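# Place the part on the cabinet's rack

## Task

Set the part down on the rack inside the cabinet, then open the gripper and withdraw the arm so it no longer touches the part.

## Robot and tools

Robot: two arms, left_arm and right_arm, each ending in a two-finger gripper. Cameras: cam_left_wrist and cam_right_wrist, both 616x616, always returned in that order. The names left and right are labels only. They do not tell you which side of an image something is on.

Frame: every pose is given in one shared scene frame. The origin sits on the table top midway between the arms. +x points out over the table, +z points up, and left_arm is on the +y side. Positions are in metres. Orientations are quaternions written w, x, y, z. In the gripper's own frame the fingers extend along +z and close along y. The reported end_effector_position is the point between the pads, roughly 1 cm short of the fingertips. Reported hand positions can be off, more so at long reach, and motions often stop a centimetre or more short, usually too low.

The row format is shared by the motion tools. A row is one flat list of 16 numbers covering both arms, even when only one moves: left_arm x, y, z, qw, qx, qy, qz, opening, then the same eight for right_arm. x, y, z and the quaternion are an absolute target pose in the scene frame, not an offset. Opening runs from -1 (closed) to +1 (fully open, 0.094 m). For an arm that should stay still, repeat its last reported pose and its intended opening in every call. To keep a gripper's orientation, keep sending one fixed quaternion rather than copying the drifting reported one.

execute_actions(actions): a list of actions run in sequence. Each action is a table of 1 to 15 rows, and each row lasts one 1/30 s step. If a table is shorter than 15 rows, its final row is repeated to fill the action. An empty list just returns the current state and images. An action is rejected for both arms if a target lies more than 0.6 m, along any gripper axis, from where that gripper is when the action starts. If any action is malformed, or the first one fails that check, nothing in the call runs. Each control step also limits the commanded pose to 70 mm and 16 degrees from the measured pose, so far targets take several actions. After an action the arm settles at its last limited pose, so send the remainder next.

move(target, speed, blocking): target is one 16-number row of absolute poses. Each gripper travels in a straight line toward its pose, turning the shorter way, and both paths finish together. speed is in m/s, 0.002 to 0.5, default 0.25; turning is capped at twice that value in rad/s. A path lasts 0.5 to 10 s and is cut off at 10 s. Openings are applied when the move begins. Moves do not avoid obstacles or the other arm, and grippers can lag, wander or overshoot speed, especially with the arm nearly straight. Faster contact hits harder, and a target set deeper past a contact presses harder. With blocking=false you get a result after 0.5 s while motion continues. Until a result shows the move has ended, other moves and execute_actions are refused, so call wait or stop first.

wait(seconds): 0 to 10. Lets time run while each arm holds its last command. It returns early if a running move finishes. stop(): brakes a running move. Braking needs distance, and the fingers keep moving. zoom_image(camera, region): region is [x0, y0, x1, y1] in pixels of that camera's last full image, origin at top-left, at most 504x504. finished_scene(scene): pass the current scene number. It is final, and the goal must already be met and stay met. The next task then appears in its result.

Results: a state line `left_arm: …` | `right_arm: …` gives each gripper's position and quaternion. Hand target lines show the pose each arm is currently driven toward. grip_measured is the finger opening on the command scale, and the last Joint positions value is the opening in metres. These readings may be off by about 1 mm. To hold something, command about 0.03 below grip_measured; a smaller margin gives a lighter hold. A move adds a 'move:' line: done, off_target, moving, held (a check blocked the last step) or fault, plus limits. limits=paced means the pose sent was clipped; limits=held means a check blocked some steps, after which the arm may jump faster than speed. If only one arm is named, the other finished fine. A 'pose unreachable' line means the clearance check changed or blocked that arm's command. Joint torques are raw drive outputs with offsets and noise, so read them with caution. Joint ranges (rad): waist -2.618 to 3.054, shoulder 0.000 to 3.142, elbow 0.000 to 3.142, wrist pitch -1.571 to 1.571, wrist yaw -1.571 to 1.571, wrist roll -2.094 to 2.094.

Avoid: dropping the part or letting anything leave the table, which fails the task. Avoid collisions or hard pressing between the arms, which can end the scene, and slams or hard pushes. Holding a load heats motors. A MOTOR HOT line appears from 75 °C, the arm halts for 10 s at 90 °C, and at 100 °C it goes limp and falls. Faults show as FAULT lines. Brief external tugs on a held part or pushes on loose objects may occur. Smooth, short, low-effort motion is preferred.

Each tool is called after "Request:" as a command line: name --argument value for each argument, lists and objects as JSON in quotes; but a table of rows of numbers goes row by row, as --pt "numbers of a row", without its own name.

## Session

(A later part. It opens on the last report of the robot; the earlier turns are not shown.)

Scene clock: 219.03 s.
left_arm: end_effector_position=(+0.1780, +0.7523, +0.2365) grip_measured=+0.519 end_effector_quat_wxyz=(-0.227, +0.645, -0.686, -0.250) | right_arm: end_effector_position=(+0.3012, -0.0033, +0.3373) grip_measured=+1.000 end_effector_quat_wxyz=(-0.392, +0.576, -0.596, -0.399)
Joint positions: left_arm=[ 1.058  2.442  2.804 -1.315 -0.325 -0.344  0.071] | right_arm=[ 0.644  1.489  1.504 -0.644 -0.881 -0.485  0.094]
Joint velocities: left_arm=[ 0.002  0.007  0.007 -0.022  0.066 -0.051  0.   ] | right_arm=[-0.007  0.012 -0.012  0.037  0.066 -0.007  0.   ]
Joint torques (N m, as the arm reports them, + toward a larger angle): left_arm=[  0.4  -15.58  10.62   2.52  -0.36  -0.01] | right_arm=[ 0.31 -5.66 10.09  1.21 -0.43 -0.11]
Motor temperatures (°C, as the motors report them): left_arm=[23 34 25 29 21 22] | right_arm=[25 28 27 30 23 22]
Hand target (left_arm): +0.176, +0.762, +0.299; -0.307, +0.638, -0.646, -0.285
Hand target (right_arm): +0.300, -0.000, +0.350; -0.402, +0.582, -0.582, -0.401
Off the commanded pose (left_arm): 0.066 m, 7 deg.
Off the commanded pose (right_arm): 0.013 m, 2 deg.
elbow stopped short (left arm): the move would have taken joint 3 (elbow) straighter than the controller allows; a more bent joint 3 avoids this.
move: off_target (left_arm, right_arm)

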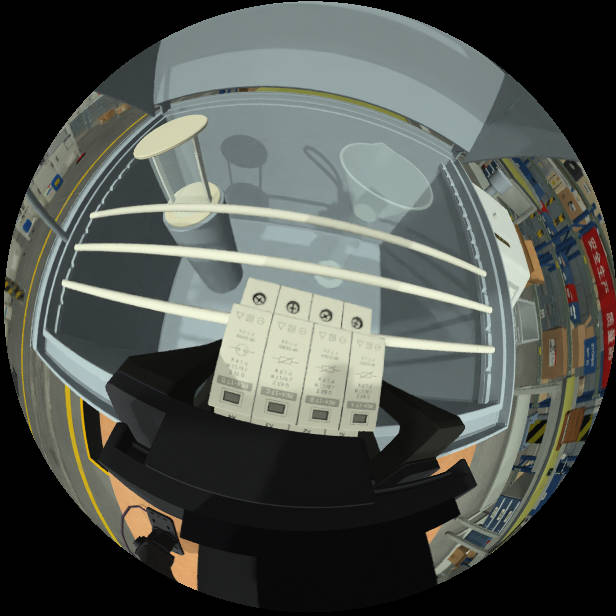

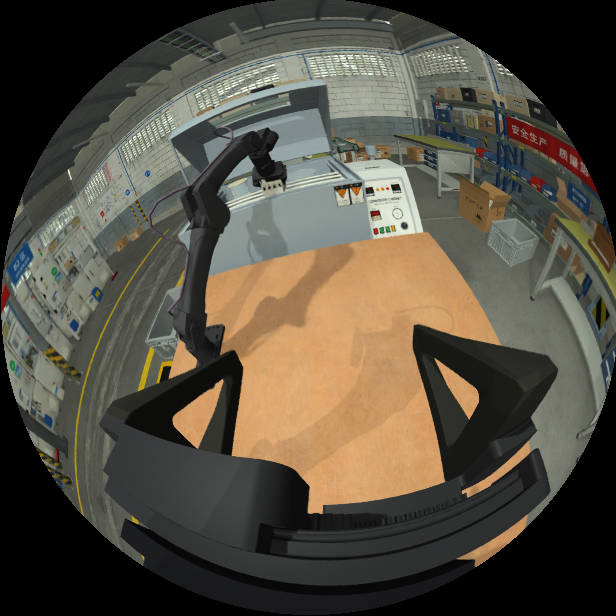

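Request:
move --target '[0.2,0.56,0.37,-0.27,0.653,-0.653,-0.27,0.48,0.3,0.0,0.35,0.4,-0.58,0.58,0.4,1]' --speed 0.15

Request:
move --target '[0.2,0.45,0.10,-0.27,0.653,-0.653,-0.27,0.48,0.3,0.0,0.35,0.4,-0.58,0.58,0.4,1]' --speed 0.15

Request:
move --target '[0.2,0.45,0.043,-0.27,0.653,-0.653,-0.27,0.48,0.3,0.0,0.35,0.4,-0.58,0.58,0.4,1]' --speed 0.04

Request:
move --target '[0.2,0.45,0.043,-0.27,0.653,-0.653,-0.27,1,0.3,0.0,0.35,0.4,-0.58,0.58,0.4,1]' --speed 0.04

Request:
move --target '[0.2,0.425,0.045,-0.38,0.596,-0.596,-0.38,1,0.3,0.0,0.35,0.4,-0.58,0.58,0.4,1]' --speed 0.05

Scene clock: 262.53 s.
left_arm: end_effector_position=(+0.2136, +0.5593, +0.3355) grip_measured=+0.519 end_effector_quat_wxyz=(-0.240, +0.646, -0.681, -0.249) | right_arm: end_effector_position=(+0.3012, -0.0033, +0.3373) grip_measured=+1.000 end_effector_quat_wxyz=(-0.392, +0.576, -0.596, -0.399)
Joint positions: left_arm=[ 0.684  1.95   2.444 -1.564 -0.521 -0.695  0.071] | right_arm=[ 0.644  1.489  1.504 -0.644 -0.881 -0.485  0.094]
Joint velocities: left_arm=[-0.007 -0.007 -0.017 -0.037 -0.007 -0.037  0.   ] | right_arm=[ 0.002 -0.007  0.012  0.037 -0.022 -0.022  0.   ]
Joint torques (N m, as the arm reports them, + toward a larger angle): left_arm=[  0.   -10.58   9.54   1.29  -0.82  -0.09] | right_arm=[ 0.29 -5.57 10.06  1.14 -0.41 -0.17]
Motor temperatures (°C, as the motors report them): left_arm=[23 39 26 31 21 22] | right_arm=[25 28 28 30 23 22]
Hand target (left_arm): +0.200, +0.559, +0.369; -0.279, +0.650, -0.653, -0.271
Hand target (right_arm): +0.300, -0.000, +0.350; -0.402, +0.582, -0.582, -0.401
Off the commanded pose (left_arm): 0.037 m, 5 deg.
Off the commanded pose (right_arm): 0.013 m, 2 deg.
joint sent to its limit (left arm) — the command would take joint 4 (wrist pitch) past its lower limit, so that joint was sent only as far as its limit.
move: off_target (left_arm, right_arm)

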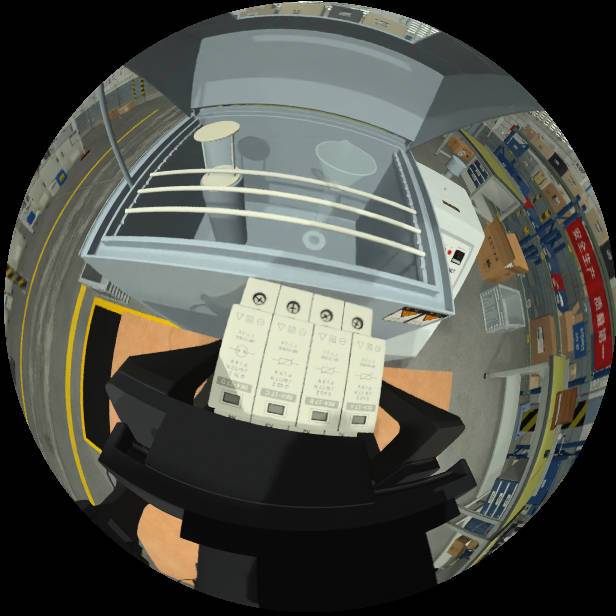

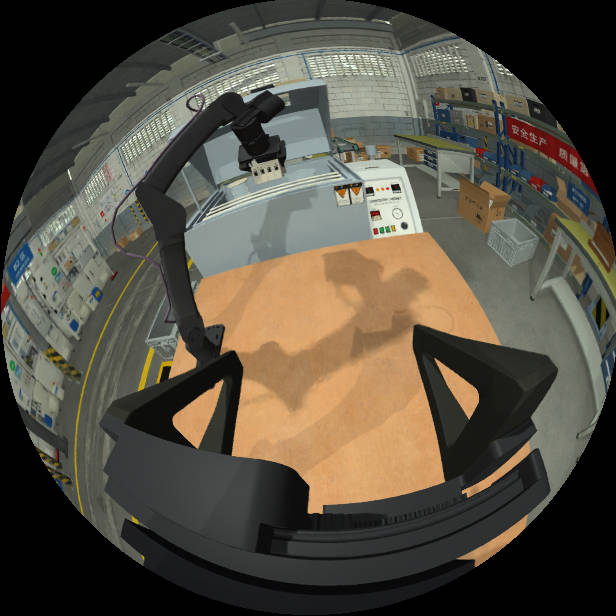

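Scene clock: 264.93 s.
left_arm: end_effector_position=(+0.1923, +0.4372, +0.0807) grip_measured=+0.519 end_effector_quat_wxyz=(-0.226, +0.653, -0.677, -0.254) | right_arm: end_effector_position=(+0.3013, -0.0033, +0.3373) grip_measured=+1.000 end_effector_quat_wxyz=(-0.392, +0.576, -0.597, -0.399)
Joint positions: left_arm=[ 0.364  1.543  0.909 -0.677 -0.65  -1.08   0.071] | right_arm=[ 0.644  1.489  1.504 -0.644 -0.881 -0.485  0.094]
Joint velocities: left_arm=[-0.017  0.007  0.007 -0.022  0.037 -0.022 -0.   ] | right_arm=[-0.012  0.012 -0.007 -0.037 -0.022  0.066  0.   ]
Joint torques (N m, as the arm reports them, + toward a larger angle): left_arm=[-0.33 -7.3   6.71  1.33 -1.05 -0.08] | right_arm=[ 0.42 -5.62  9.85  1.18 -0.37 -0.11]
Motor temperatures (°C, as the motors report them): left_arm=[23 38 26 31 22 22] | right_arm=[25 28 28 31 23 22]
Hand target (left_arm): +0.198, +0.448, +0.100; -0.268, +0.655, -0.653, -0.270
Hand target (right_arm): +0.300, -0.000, +0.350; -0.402, +0.582, -0.582, -0.401
Off the commanded pose (left_arm): 0.024 m, 6 deg.
Off the commanded pose (right_arm): 0.013 m, 2 deg.
move: off_target (left_arm, right_arm)

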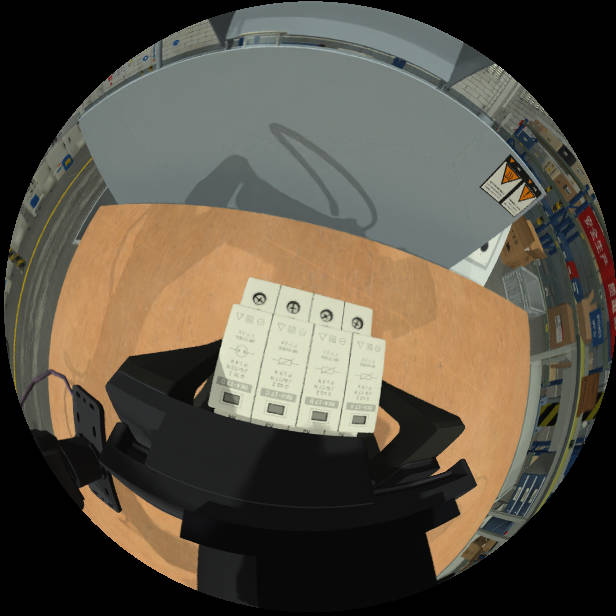

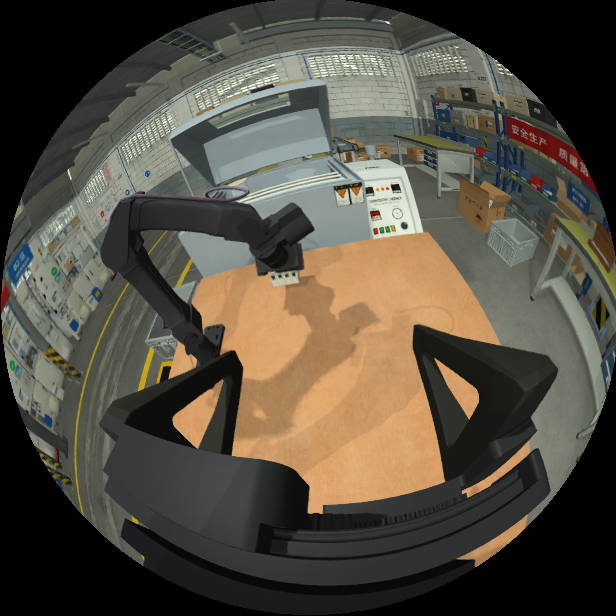

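Scene clock: 266.63 s.
left_arm: end_effector_position=(+0.1983, +0.4424, +0.0353) grip_measured=+0.519 end_effector_quat_wxyz=(-0.248, +0.656, -0.666, -0.254) | right_arm: end_effector_position=(+0.3013, -0.0033, +0.3373) grip_measured=+1.000 end_effector_quat_wxyz=(-0.392, +0.576, -0.597, -0.399)
Joint positions: left_arm=[ 0.364  1.642  0.783 -0.406 -0.669 -1.081  0.071] | right_arm=[ 0.644  1.489  1.504 -0.644 -0.881 -0.485  0.094]
Joint velocities: left_arm=[-0.017  0.007  0.002  0.095 -0.022 -0.022 -0.   ] | right_arm=[-0.017  0.007  0.002 -0.051  0.037  0.051  0.   ]
Joint torques (N m, as the arm reports them, + toward a larger angle): left_arm=[-0.04 -6.14  5.25  1.35 -0.86  0.03] | right_arm=[ 0.22 -5.83 10.18  1.25 -0.39 -0.13]
Motor temperatures (°C, as the motors report them): left_arm=[23 37 26 31 22 22] | right_arm=[25 28 28 31 23 22]
Hand target (left_arm): +0.200, +0.450, +0.043; -0.270, +0.654, -0.653, -0.270
Hand target (right_arm): +0.300, -0.000, +0.350; -0.402, +0.582, -0.582, -0.401
Off the commanded pose (left_arm): 0.011 m, 3 deg.
Off the commanded pose (right_arm): 0.013 m, 2 deg.
move: off_target (left_arm, right_arm)

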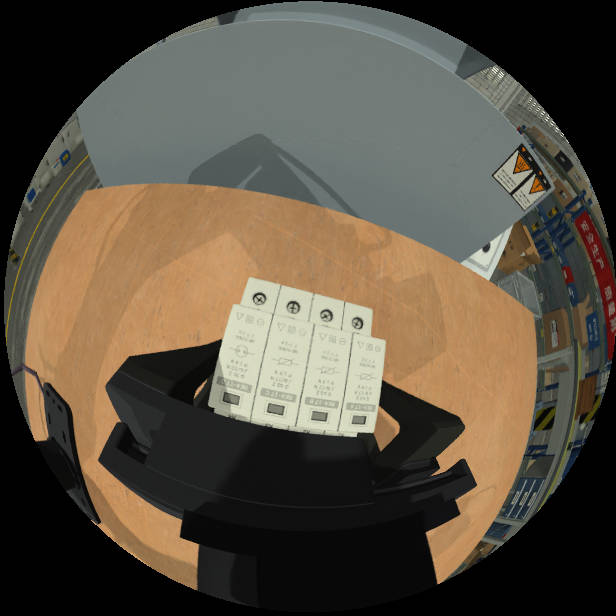

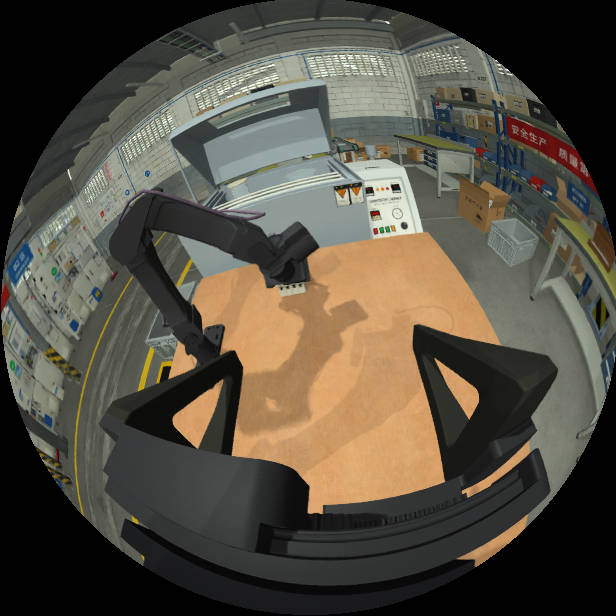

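Scene clock: 267.67 s.
left_arm: end_effector_position=(+0.2004, +0.4464, +0.0389) grip_measured=+1.000 end_effector_quat_wxyz=(-0.260, +0.656, -0.659, -0.259) | right_arm: end_effector_position=(+0.3013, -0.0033, +0.3373) grip_measured=+1.000 end_effector_quat_wxyz=(-0.392, +0.576, -0.597, -0.399)
Joint positions: left_arm=[ 0.364  1.642  0.783 -0.384 -0.69  -1.081  0.094] | right_arm=[ 0.644  1.489  1.504 -0.644 -0.881 -0.485  0.094]
Joint velocities: left_arm=[ 0.002  0.002 -0.002 -0.037 -0.081 -0.037  0.   ] | right_arm=[-0.017 -0.012 -0.002 -0.037  0.022 -0.037  0.   ]
Joint torques (N m, as the arm reports them, + toward a larger angle): left_arm=[-0.02 -5.99  5.29  1.18 -0.63  0.05] | right_arm=[ 0.22 -5.69  9.98  1.15 -0.35 -0.11]
Motor temperatures (°C, as the motors report them): left_arm=[23 37 26 31 22 22] | right_arm=[25 28 28 31 23 22]
Hand target (left_arm): +0.200, +0.450, +0.043; -0.270, +0.654, -0.654, -0.270
Hand target (right_arm): +0.300, -0.000, +0.350; -0.402, +0.582, -0.582, -0.401
Off the commanded pose (left_arm): 0.005 m, 2 deg.
Off the commanded pose (right_arm): 0.013 m, 2 deg.
move: off_target (right_arm)

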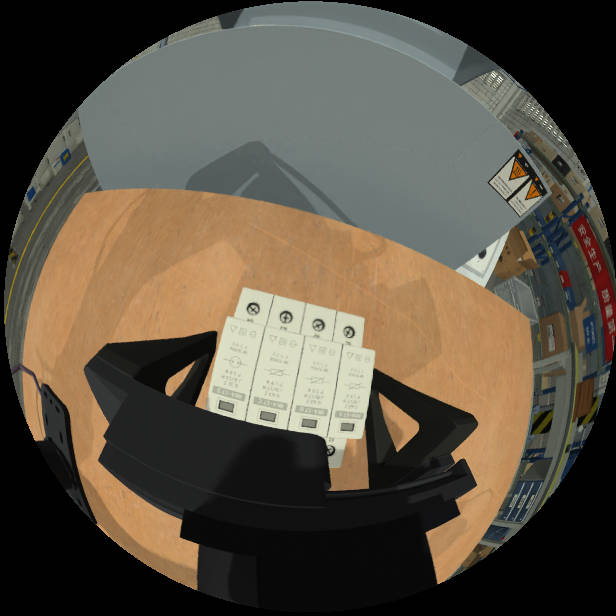

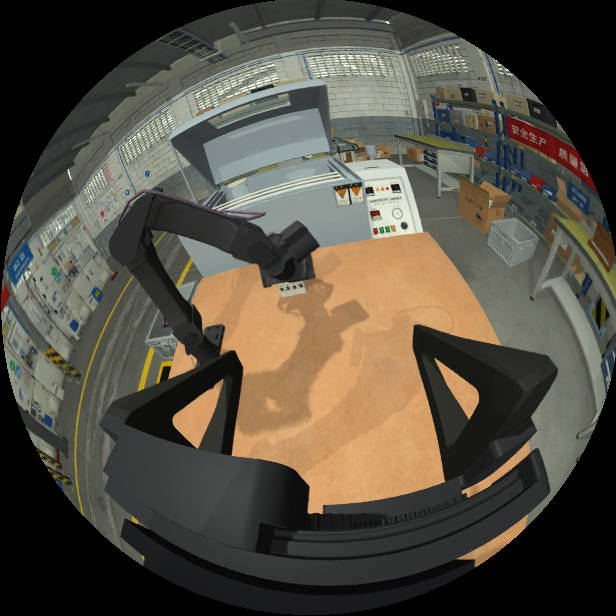

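Scene clock: 271.80 s.
left_arm: end_effector_position=(+0.2040, +0.4259, +0.0440) grip_measured=+1.000 end_effector_quat_wxyz=(-0.374, +0.602, -0.602, -0.368) | right_arm: end_effector_position=(+0.3014, -0.0033, +0.3372) grip_measured=+1.000 end_effector_quat_wxyz=(-0.392, +0.576, -0.597, -0.398)
Joint positions: left_arm=[ 0.146  1.741  0.662 -0.188 -1.081 -1.238  0.094] | right_arm=[ 0.644  1.489  1.504 -0.644 -0.88  -0.485  0.094]
Joint velocities: left_arm=[ 0.002 -0.007 -0.002 -0.022  0.007  0.007  0.   ] | right_arm=[ 0.002  0.017 -0.002 -0.037 -0.007  0.066  0.   ]
Joint torques (N m, as the arm reports them, + toward a larger angle): left_arm=[-0.51 -5.46  3.4   1.03 -0.78 -0.07] | right_arm=[ 0.36 -5.69 10.06  1.19 -0.37 -0.1 ]
Motor temperatures (°C, as the motors report them): left_arm=[23 35 25 30 22 22] | right_arm=[25 28 28 31 23 22]
Hand target (left_arm): +0.200, +0.425, +0.045; -0.381, +0.596, -0.597, -0.380
Hand target (right_arm): +0.300, -0.000, +0.350; -0.402, +0.582, -0.582, -0.401
Off the commanded pose (left_arm): 0.004 m, 2 deg.
Off the commanded pose (right_arm): 0.013 m, 2 deg.
move: off_target (right_arm)

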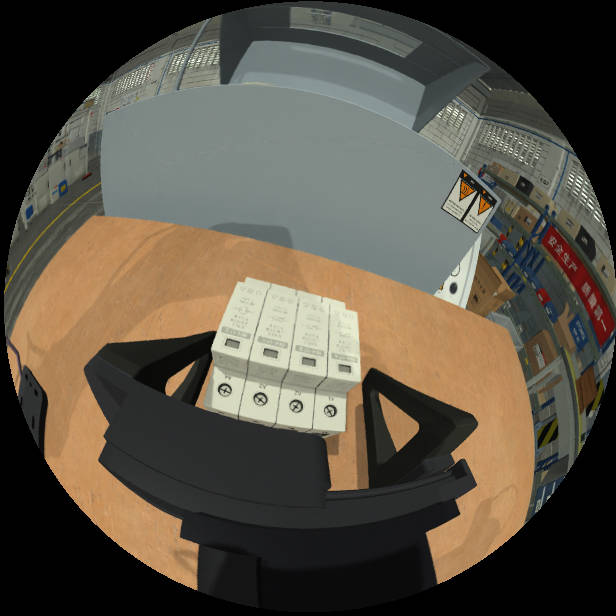

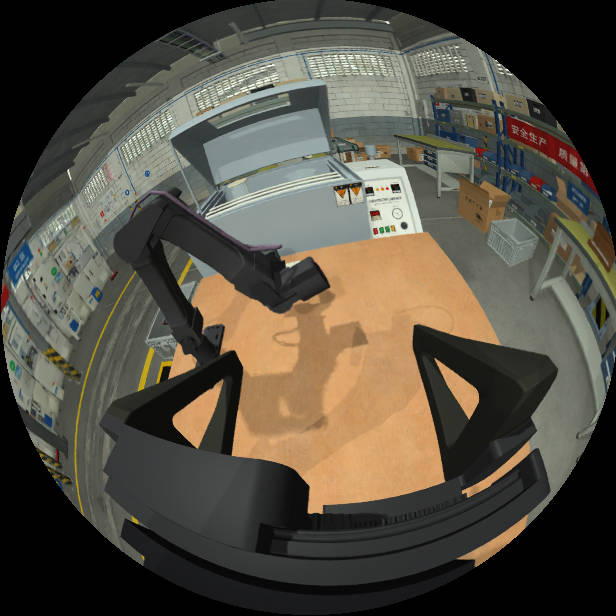

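Request:
move --target '[0.2,0.43,0.042,-0.38,0.596,-0.596,-0.38,0.47,0.3,0.0,0.35,0.4,-0.58,0.58,0.4,1]' --speed 0.05

Request:
move --target '[0.18,0.56,0.36,-0.38,0.596,-0.596,-0.38,0.47,0.3,0.0,0.35,0.4,-0.58,0.58,0.4,1]' --speed 0.15

Scene clock: 277.90 s.
left_arm: end_effector_position=(+0.2068, +0.4268, +0.0436) grip_measured=+0.518 end_effector_quat_wxyz=(-0.378, +0.599, -0.602, -0.368) | right_arm: end_effector_position=(+0.3014, -0.0033, +0.3372) grip_measured=+1.000 end_effector_quat_wxyz=(-0.392, +0.576, -0.597, -0.398)
Joint positions: left_arm=[ 0.146  1.749  0.662 -0.162 -1.085 -1.221  0.071] | right_arm=[ 0.644  1.489  1.504 -0.644 -0.88  -0.485  0.094]
Joint velocities: left_arm=[ 0.012  0.012 -0.002  0.051 -0.022  0.007 -0.001] | right_arm=[-0.012 -0.002 -0.007 -0.037 -0.007  0.066  0.   ]
Joint torques (N m, as the arm reports them, + toward a larger angle): left_arm=[ 0.56 -5.21  2.95  1.25 -0.72  0.04] | right_arm=[ 0.25 -5.64 10.01  1.13 -0.43 -0.09]
Motor temperatures (°C, as the motors report them): left_arm=[23 34 25 29 22 22] | right_arm=[25 28 28 31 23 22]
Hand target (left_arm): +0.200, +0.430, +0.042; -0.380, +0.597, -0.596, -0.380
Hand target (right_arm): +0.300, -0.000, +0.350; -0.402, +0.582, -0.582, -0.401
Off the commanded pose (left_arm): 0.008 m, 2 deg.
Off the commanded pose (right_arm): 0.013 m, 2 deg.
move: off_target (right_arm)

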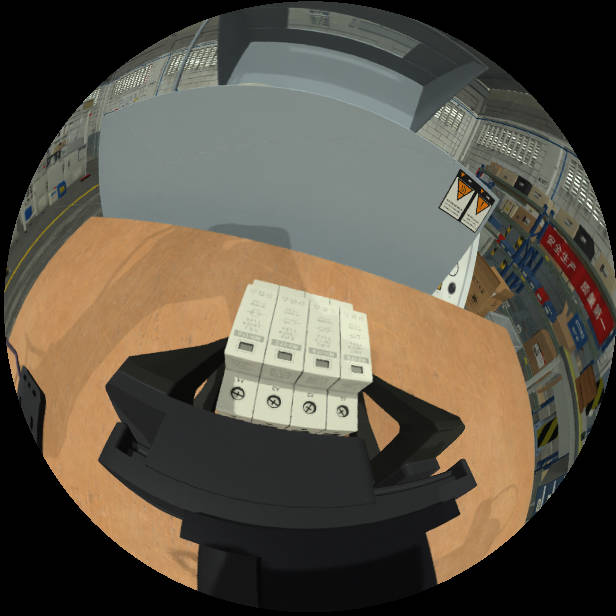

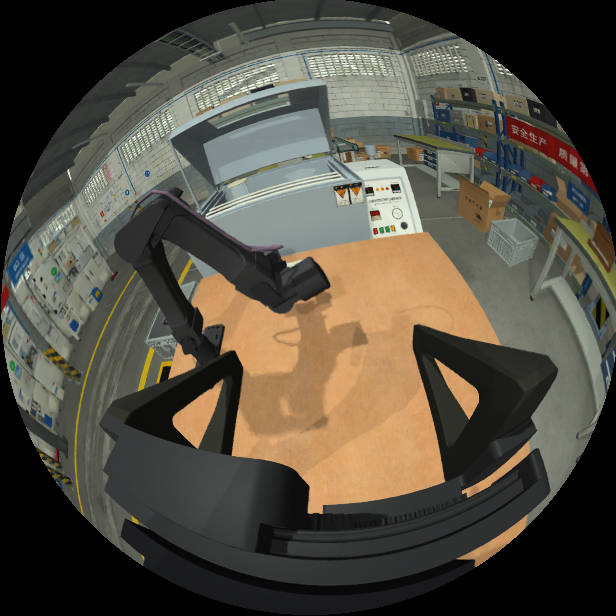

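Scene clock: 280.87 s.
left_arm: end_effector_position=(+0.1841, +0.5516, +0.3169) grip_measured=+0.518 end_effector_quat_wxyz=(+0.330, -0.587, +0.642, +0.366) | right_arm: end_effector_position=(+0.3014, -0.0033, +0.3372) grip_measured=+1.000 end_effector_quat_wxyz=(-0.392, +0.576, -0.597, -0.398)
Joint positions: left_arm=[ 0.624  1.497  1.566 -0.87  -0.773 -0.528  0.071] | right_arm=[ 0.644  1.489  1.504 -0.644 -0.88  -0.485  0.094]
Joint velocities: left_arm=[-0.007 -0.002  0.002 -0.051  0.022 -0.037 -0.   ] | right_arm=[-0.012  0.002 -0.012 -0.007 -0.081  0.037  0.   ]
Joint torques (N m, as the arm reports them, + toward a larger angle): left_arm=[ 0.5  -7.18 11.51  2.33 -0.73  0.03] | right_arm=[ 0.34 -5.51 10.04  1.18 -0.39 -0.11]
Motor temperatures (°C, as the motors report them): left_arm=[23 33 25 30 22 22] | right_arm=[25 28 28 31 23 22]
Hand target (left_arm): +0.179, +0.558, +0.359; +0.381, -0.597, +0.596, +0.379
Hand target (right_arm): +0.300, -0.000, +0.350; -0.402, +0.582, -0.582, -0.401
Off the commanded pose (left_arm): 0.044 m, 8 deg.
Off the commanded pose (right_arm): 0.013 m, 2 deg.
move: off_target (left_arm, right_arm)

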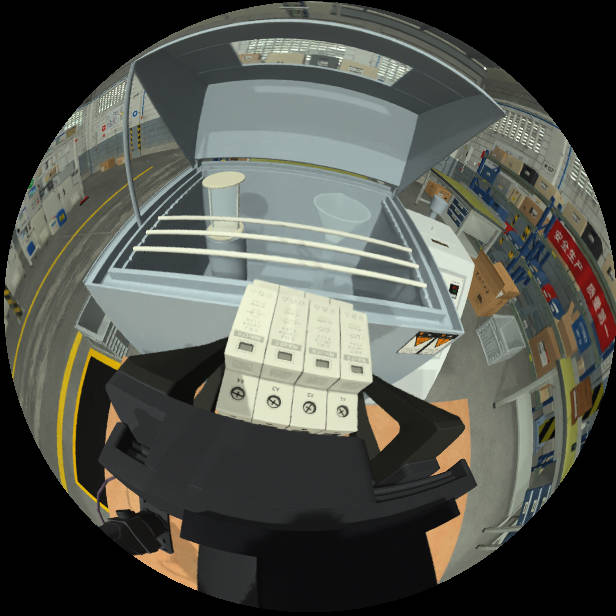

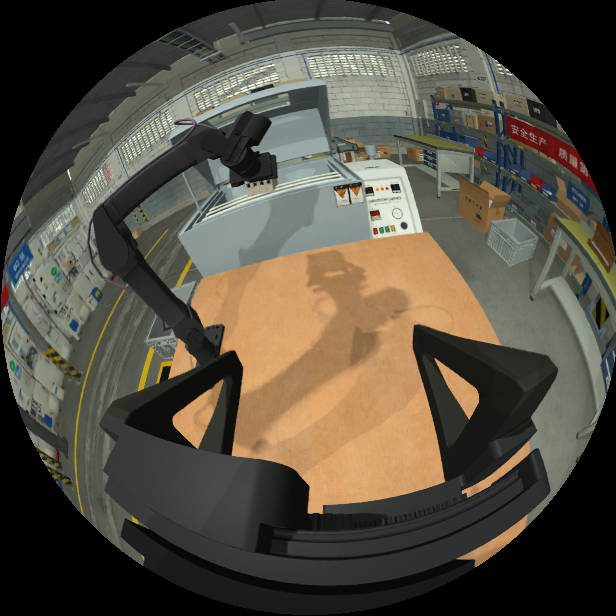

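Request:
move --target '[0.17,0.80,0.35,-0.38,0.596,-0.596,-0.38,0.47,0.3,0.0,0.35,0.4,-0.58,0.58,0.4,1]' --speed 0.1

Scene clock: 286.50 s.
left_arm: end_effector_position=(+0.1697, +0.7891, +0.2792) grip_measured=+0.518 end_effector_quat_wxyz=(-0.309, +0.607, -0.645, -0.346) | right_arm: end_effector_position=(+0.3015, -0.0033, +0.3372) grip_measured=+1.000 end_effector_quat_wxyz=(-0.392, +0.576, -0.597, -0.398)
Joint positions: left_arm=[ 1.073  2.238  2.4   -0.835 -0.421 -0.227  0.071] | right_arm=[ 0.644  1.489  1.504 -0.644 -0.879 -0.485  0.094]
Joint velocities: left_arm=[-0.012 -0.007 -0.012 -0.037  0.037  0.022 -0.   ] | right_arm=[-0.027  0.002  0.002  0.081  0.037  0.007  0.   ]
Joint torques (N m, as the arm reports them, + toward a larger angle): left_arm=[  0.38 -14.61  11.98   2.86  -0.33   0.03] | right_arm=[ 0.32 -5.71  9.88  1.19 -0.4  -0.13]
Motor temperatures (°C, as the motors report them): left_arm=[23 34 26 31 22 22] | right_arm=[25 28 28 31 23 22]
Hand target (left_arm): +0.165, +0.792, +0.349; -0.381, +0.596, -0.596, -0.379
Hand target (right_arm): +0.300, -0.000, +0.350; -0.402, +0.582, -0.582, -0.401
Off the commanded pose (left_arm): 0.072 m, 11 deg.
Off the commanded pose (right_arm): 0.013 m, 2 deg.
move: off_target (left_arm, right_arm)

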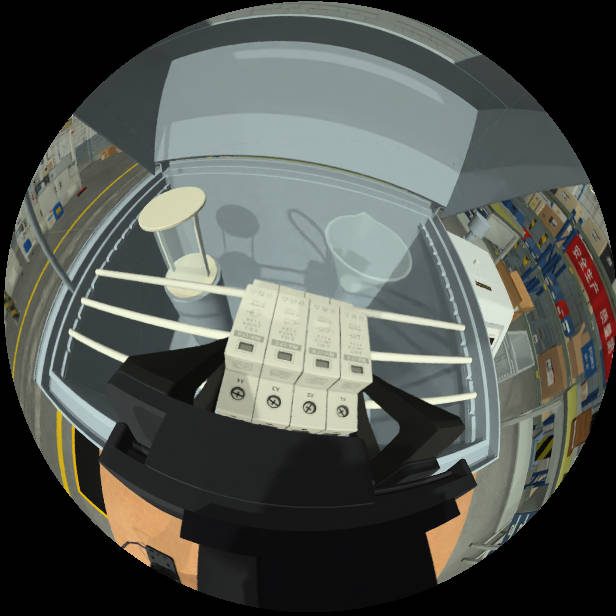

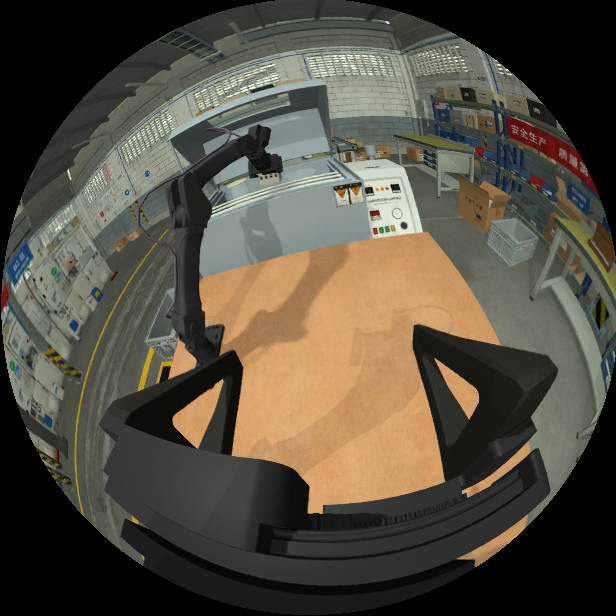

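Request:
move --target '[0.17,0.81,0.33,-0.406,0.579,-0.579,-0.406,0.47,0.3,0.0,0.35,0.4,-0.58,0.58,0.4,1]' --speed 0.03

Scene clock: 297.73 s.
left_arm: end_effector_position=(+0.1751, +0.7989, +0.2598) grip_measured=+0.518 end_effector_quat_wxyz=(-0.336, +0.590, -0.638, -0.363) | right_arm: end_effector_position=(+0.3015, -0.0034, +0.3371) grip_measured=+1.000 end_effector_quat_wxyz=(-0.392, +0.576, -0.597, -0.398)
Joint positions: left_arm=[ 1.073  2.17   2.143 -0.566 -0.42  -0.191  0.071] | right_arm=[ 0.644  1.489  1.504 -0.644 -0.879 -0.485  0.094]
Joint velocities: left_arm=[-0.032 -0.017  0.002  0.022 -0.007  0.007  0.   ] | right_arm=[-0.012  0.002 -0.007  0.051  0.022  0.095  0.   ]
Joint torques (N m, as the arm reports them, + toward a larger angle): left_arm=[  0.45 -16.05   8.53   3.31  -0.51   0.06] | right_arm=[ 0.24 -5.75 10.    1.18 -0.38 -0.12]
Motor temperatures (°C, as the motors report them): left_arm=[23 37 26 33 22 22] | right_arm=[25 28 28 31 23 22]
Hand target (left_arm): +0.167, +0.803, +0.329; -0.404, +0.581, -0.580, -0.404
Hand target (right_arm): +0.300, -0.000, +0.350; -0.402, +0.582, -0.582, -0.401
Off the commanded pose (left_arm): 0.071 m, 12 deg.
Off the commanded pose (right_arm): 0.013 m, 2 deg.
move: off_target (left_arm, right_arm)

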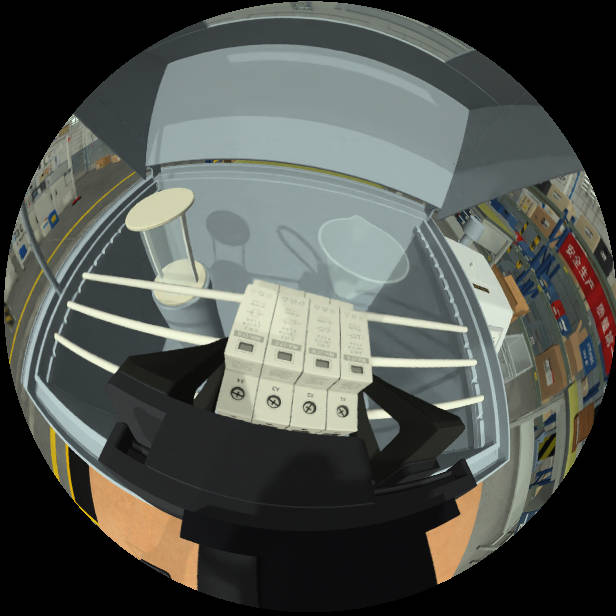

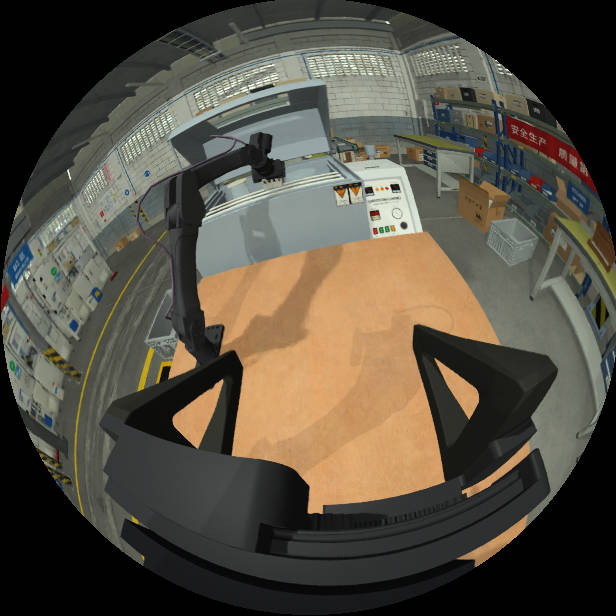

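Request:
move --target '[0.17,0.81,0.305,-0.406,0.579,-0.579,-0.406,0.47,0.3,0.0,0.35,0.4,-0.58,0.58,0.4,1]' --speed 0.02

Scene clock: 306.83 s.
left_arm: end_effector_position=(+0.1759, +0.8006, +0.2406) grip_measured=+0.518 end_effector_quat_wxyz=(-0.345, +0.589, -0.632, -0.366) | right_arm: end_effector_position=(+0.3017, -0.0034, +0.3371) grip_measured=+1.000 end_effector_quat_wxyz=(-0.393, +0.575, -0.597, -0.398)
Joint positions: left_arm=[ 1.073  2.147  2.012 -0.437 -0.421 -0.192  0.071] | right_arm=[ 0.644  1.489  1.504 -0.644 -0.878 -0.485  0.094]
Joint velocities: left_arm=[-0.007  0.007 -0.012  0.022 -0.007  0.007 -0.001] | right_arm=[-0.017 -0.002  0.012 -0.037 -0.007  0.022  0.   ]
Joint torques (N m, as the arm reports them, + toward a larger angle): left_arm=[  0.45 -15.78   8.38   3.21  -0.5    0.08] | right_arm=[ 0.28 -5.67 10.15  1.2  -0.42 -0.15]
Motor temperatures (°C, as the motors report them): left_arm=[23 39 26 34 22 22] | right_arm=[25 28 28 31 23 22]
Hand target (left_arm): +0.168, +0.805, +0.305; -0.404, +0.581, -0.580, -0.404
Hand target (right_arm): +0.300, -0.000, +0.350; -0.402, +0.582, -0.582, -0.401
Off the commanded pose (left_arm): 0.065 m, 10 deg.
Off the commanded pose (right_arm): 0.013 m, 2 deg.
move: off_target (left_arm, right_arm)

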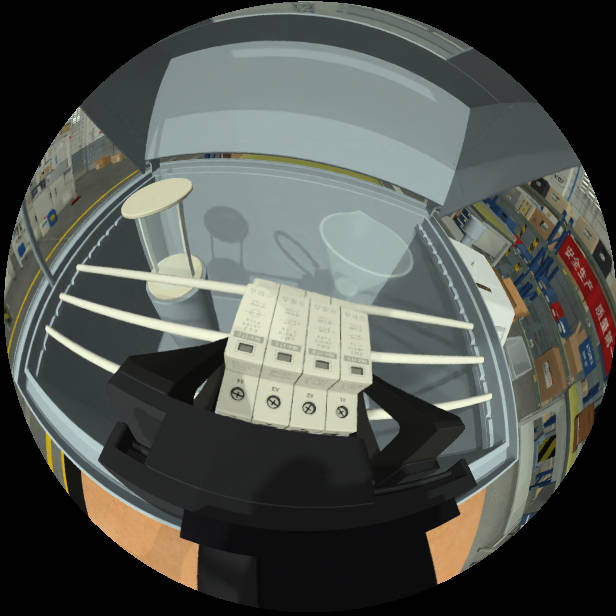

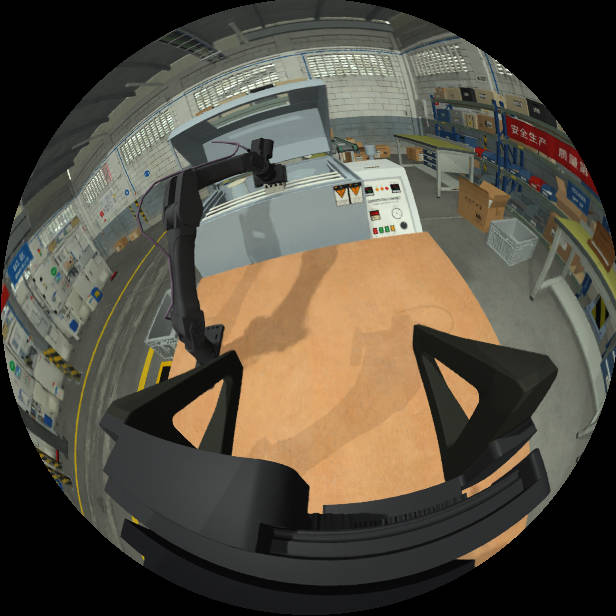

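Request:
move --target '[0.17,0.815,0.28,-0.4,0.583,-0.583,-0.4,0.47,0.3,0.0,0.35,0.4,-0.58,0.58,0.4,1]' --speed 0.02

Scene clock: 313.50 s.
left_arm: end_effector_position=(+0.1784, +0.8056, +0.2379) grip_measured=+0.518 end_effector_quat_wxyz=(-0.359, +0.589, -0.622, -0.371) | right_arm: end_effector_position=(+0.3017, -0.0034, +0.3371) grip_measured=+1.000 end_effector_quat_wxyz=(-0.393, +0.575, -0.597, -0.398)
Joint positions: left_arm=[ 1.073  2.15   1.98  -0.367 -0.422 -0.196  0.071] | right_arm=[ 0.644  1.489  1.504 -0.644 -0.878 -0.485  0.094]
Joint velocities: left_arm=[-0.002  0.012 -0.002  0.007  0.007 -0.007 -0.   ] | right_arm=[-0.017  0.007  0.002  0.037 -0.007  0.037  0.   ]
Joint torques (N m, as the arm reports them, + toward a larger angle): left_arm=[  0.88 -13.93   7.78   2.99  -0.38   0.08] | right_arm=[ 0.33 -5.55 10.1   1.19 -0.37 -0.1 ]
Motor temperatures (°C, as the motors report them): left_arm=[23 39 26 35 22 22] | right_arm=[25 28 28 31 23 22]
Hand target (left_arm): +0.169, +0.812, +0.280; -0.399, +0.584, -0.584, -0.399
Hand target (right_arm): +0.300, -0.000, +0.350; -0.402, +0.582, -0.582, -0.401
Off the commanded pose (left_arm): 0.044 m, 7 deg.
Off the commanded pose (right_arm): 0.013 m, 2 deg.
move: off_target (left_arm, right_arm)

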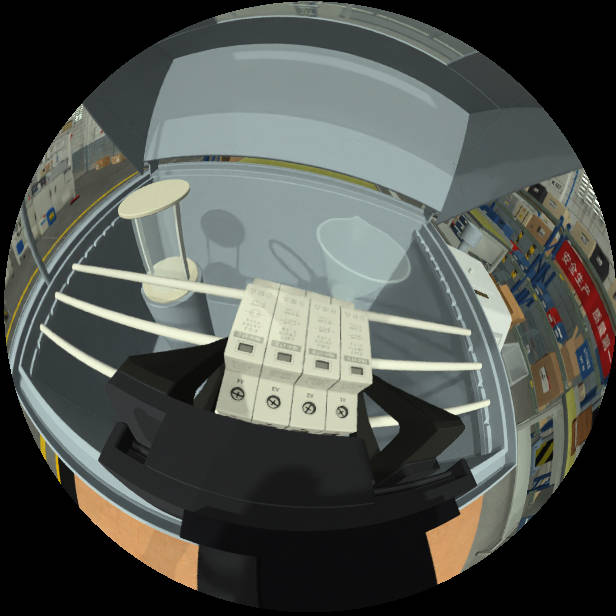

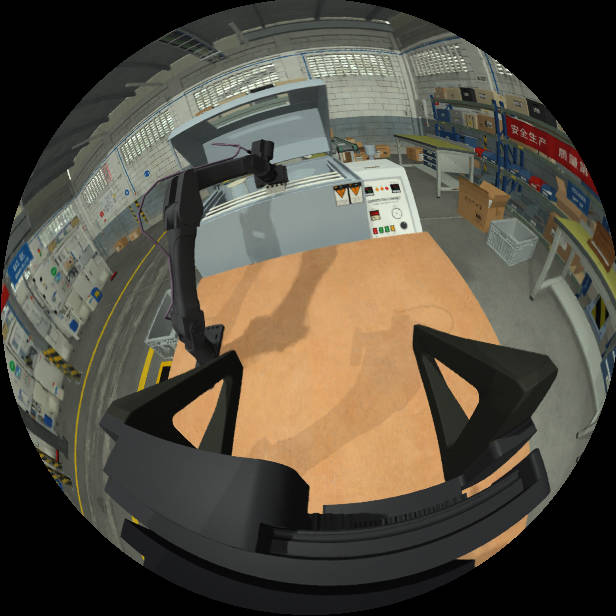

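Request:
move --target '[0.17,0.815,0.285,-0.4,0.583,-0.583,-0.4,0.8,0.3,0.0,0.35,0.4,-0.58,0.58,0.4,1]' --speed 0.02

Scene clock: 319.20 s.
left_arm: end_effector_position=(+0.1795, +0.8105, +0.2421) grip_measured=+0.799 end_effector_quat_wxyz=(-0.370, +0.586, -0.613, -0.379) | right_arm: end_effector_position=(+0.3017, -0.0034, +0.3371) grip_measured=+1.000 end_effector_quat_wxyz=(-0.393, +0.575, -0.597, -0.398)
Joint positions: left_arm=[ 1.073  2.157  1.98  -0.328 -0.43  -0.192  0.084] | right_arm=[ 0.644  1.489  1.504 -0.644 -0.878 -0.485  0.094]
Joint velocities: left_arm=[-0.002  0.007 -0.002  0.007  0.081 -0.022  0.   ] | right_arm=[ 0.012  0.002  0.007 -0.051 -0.022  0.051  0.   ]
Joint torques (N m, as the arm reports them, + toward a larger angle): left_arm=[  0.9  -13.98   9.85   2.34  -0.28   0.05] | right_arm=[ 0.5  -5.61  9.95  1.18 -0.42 -0.12]
Motor temperatures (°C, as the motors report them): left_arm=[23 39 26 35 22 22] | right_arm=[25 28 28 31 23 22]
Hand target (left_arm): +0.169, +0.813, +0.284; -0.400, +0.583, -0.583, -0.400
Hand target (right_arm): +0.300, -0.000, +0.350; -0.402, +0.582, -0.582, -0.401
Off the commanded pose (left_arm): 0.044 m, 5 deg.
Off the commanded pose (right_arm): 0.013 m, 2 deg.
move: off_target (left_arm, right_arm)

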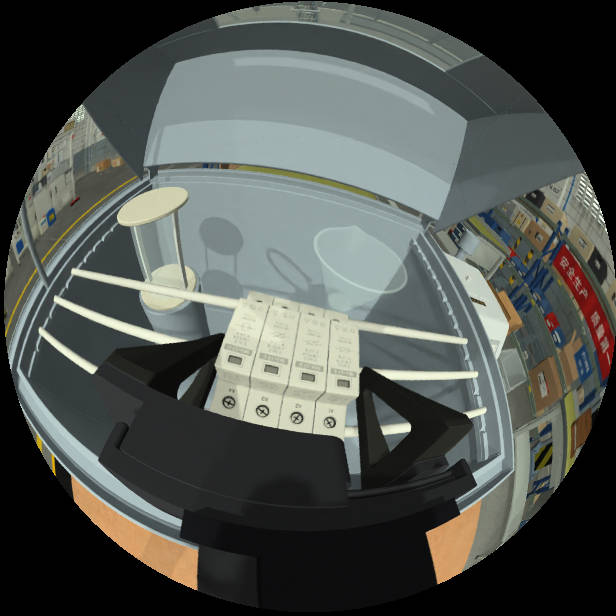

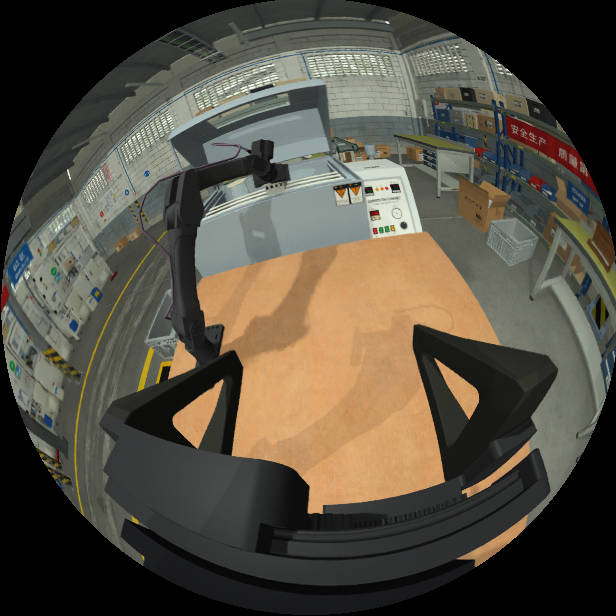

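Part is resting. Retreat up and back.

Request:
move --target '[0.17,0.74,0.36,-0.4,0.583,-0.583,-0.4,1,0.3,0.0,0.35,0.4,-0.58,0.58,0.4,1]' --speed 0.06

Request:
move --target '[0.2,0.5,0.33,-0.27,0.653,-0.653,-0.27,1,0.3,0.0,0.35,0.4,-0.58,0.58,0.4,1]' --speed 0.2

Scene clock: 325.63 s.
left_arm: end_effector_position=(+0.1719, +0.7469, +0.3285) grip_measured=+1.000 end_effector_quat_wxyz=(-0.377, +0.585, -0.603, -0.391) | right_arm: end_effector_position=(+0.3017, -0.0034, +0.3371) grip_measured=+1.000 end_effector_quat_wxyz=(-0.393, +0.575, -0.597, -0.398)
Joint positions: left_arm=[ 1.01   1.939  1.98  -0.53  -0.506 -0.219  0.094] | right_arm=[ 0.644  1.489  1.504 -0.644 -0.878 -0.485  0.094]
Joint velocities: left_arm=[-0.002  0.007  0.002 -0.022 -0.081  0.037  0.   ] | right_arm=[-0.022 -0.007 -0.007 -0.022 -0.095  0.051  0.   ]
Joint torques (N m, as the arm reports them, + toward a larger angle): left_arm=[ -0.47 -11.61  10.01   2.02  -0.29  -0.07] | right_arm=[ 0.31 -5.53 10.15  1.2  -0.41 -0.11]
Motor temperatures (°C, as the motors report them): left_arm=[23 39 26 34 22 22] | right_arm=[25 28 29 31 23 22]
Hand target (left_arm): +0.170, +0.740, +0.360; -0.401, +0.583, -0.583, -0.400
Hand target (right_arm): +0.300, -0.000, +0.350; -0.402, +0.582, -0.582, -0.401
Off the commanded pose (left_arm): 0.032 m, 4 deg.
Off the commanded pose (right_arm): 0.013 m, 2 deg.
move: off_target (left_arm, right_arm)

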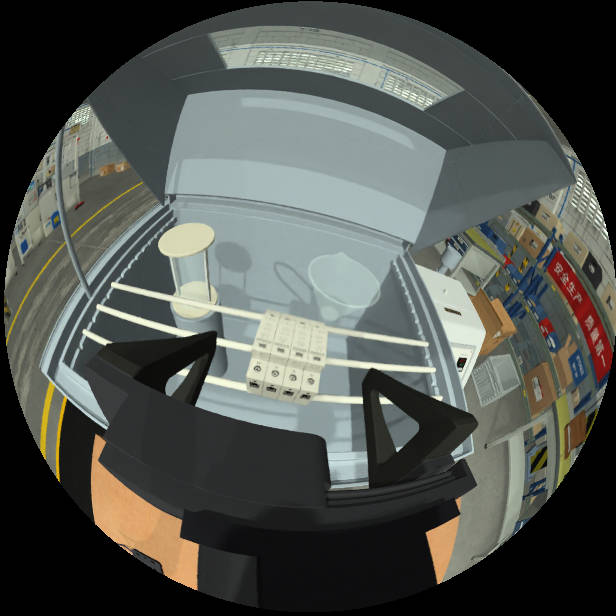

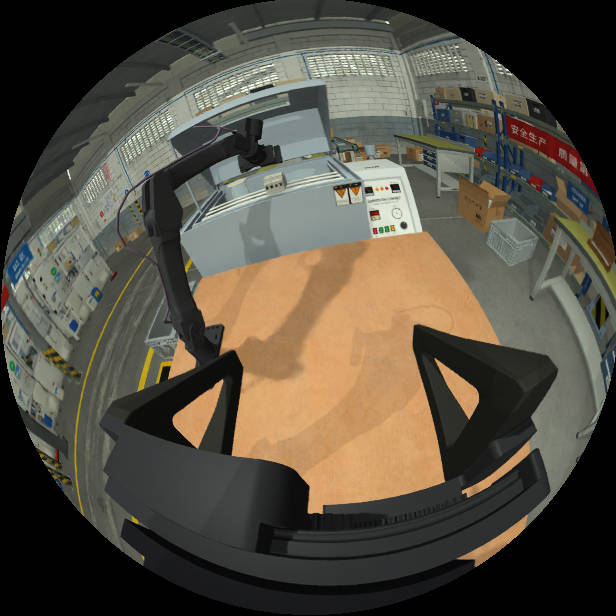

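Scene clock: 327.63 s.
left_arm: end_effector_position=(+0.2027, +0.4974, +0.3161) grip_measured=+1.000 end_effector_quat_wxyz=(-0.252, +0.653, -0.663, -0.264) | right_arm: end_effector_position=(+0.3017, -0.0034, +0.3371) grip_measured=+1.000 end_effector_quat_wxyz=(-0.393, +0.575, -0.597, -0.398)
Joint positions: left_arm=[ 0.523  1.678  1.978 -1.445 -0.634 -0.887  0.094] | right_arm=[ 0.644  1.489  1.504 -0.644 -0.878 -0.485  0.094]
Joint velocities: left_arm=[-0.002 -0.007 -0.002  0.022 -0.051  0.007  0.   ] | right_arm=[ 0.002  0.002 -0.002  0.066 -0.007 -0.125  0.   ]
Joint torques (N m, as the arm reports them, + toward a larger angle): left_arm=[-0.15 -6.14  9.09  1.05 -0.57 -0.07] | right_arm=[ 0.18 -5.58 10.    1.17 -0.41 -0.1 ]
Motor temperatures (°C, as the motors report them): left_arm=[23 38 26 34 22 22] | right_arm=[25 28 29 31 23 22]
Hand target (left_arm): +0.201, +0.499, +0.330; -0.268, +0.655, -0.652, -0.271
Hand target (right_arm): +0.300, -0.000, +0.350; -0.402, +0.582, -0.582, -0.401
Off the commanded pose (left_arm): 0.014 m, 2 deg.
Off the commanded pose (right_arm): 0.013 m, 2 deg.
move: off_target (left_arm, right_arm)

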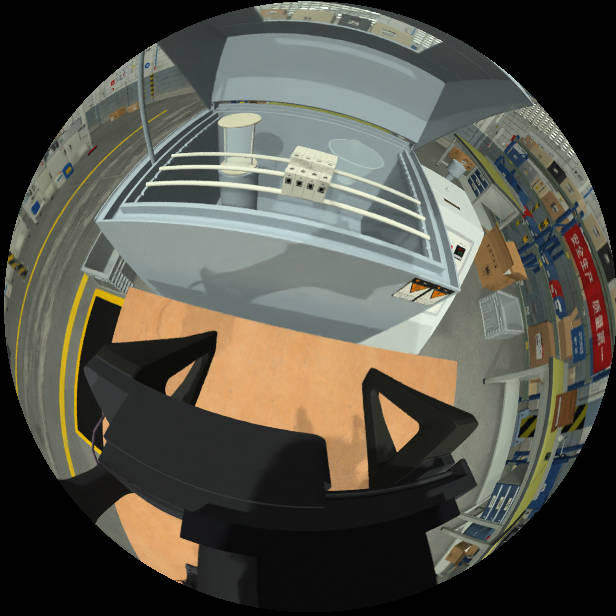

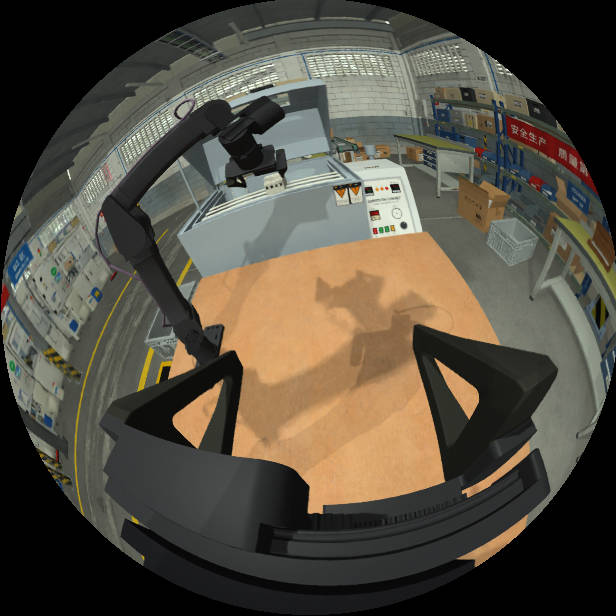

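Request:
finished_scene --scene 1

The scene is finished: the task was done.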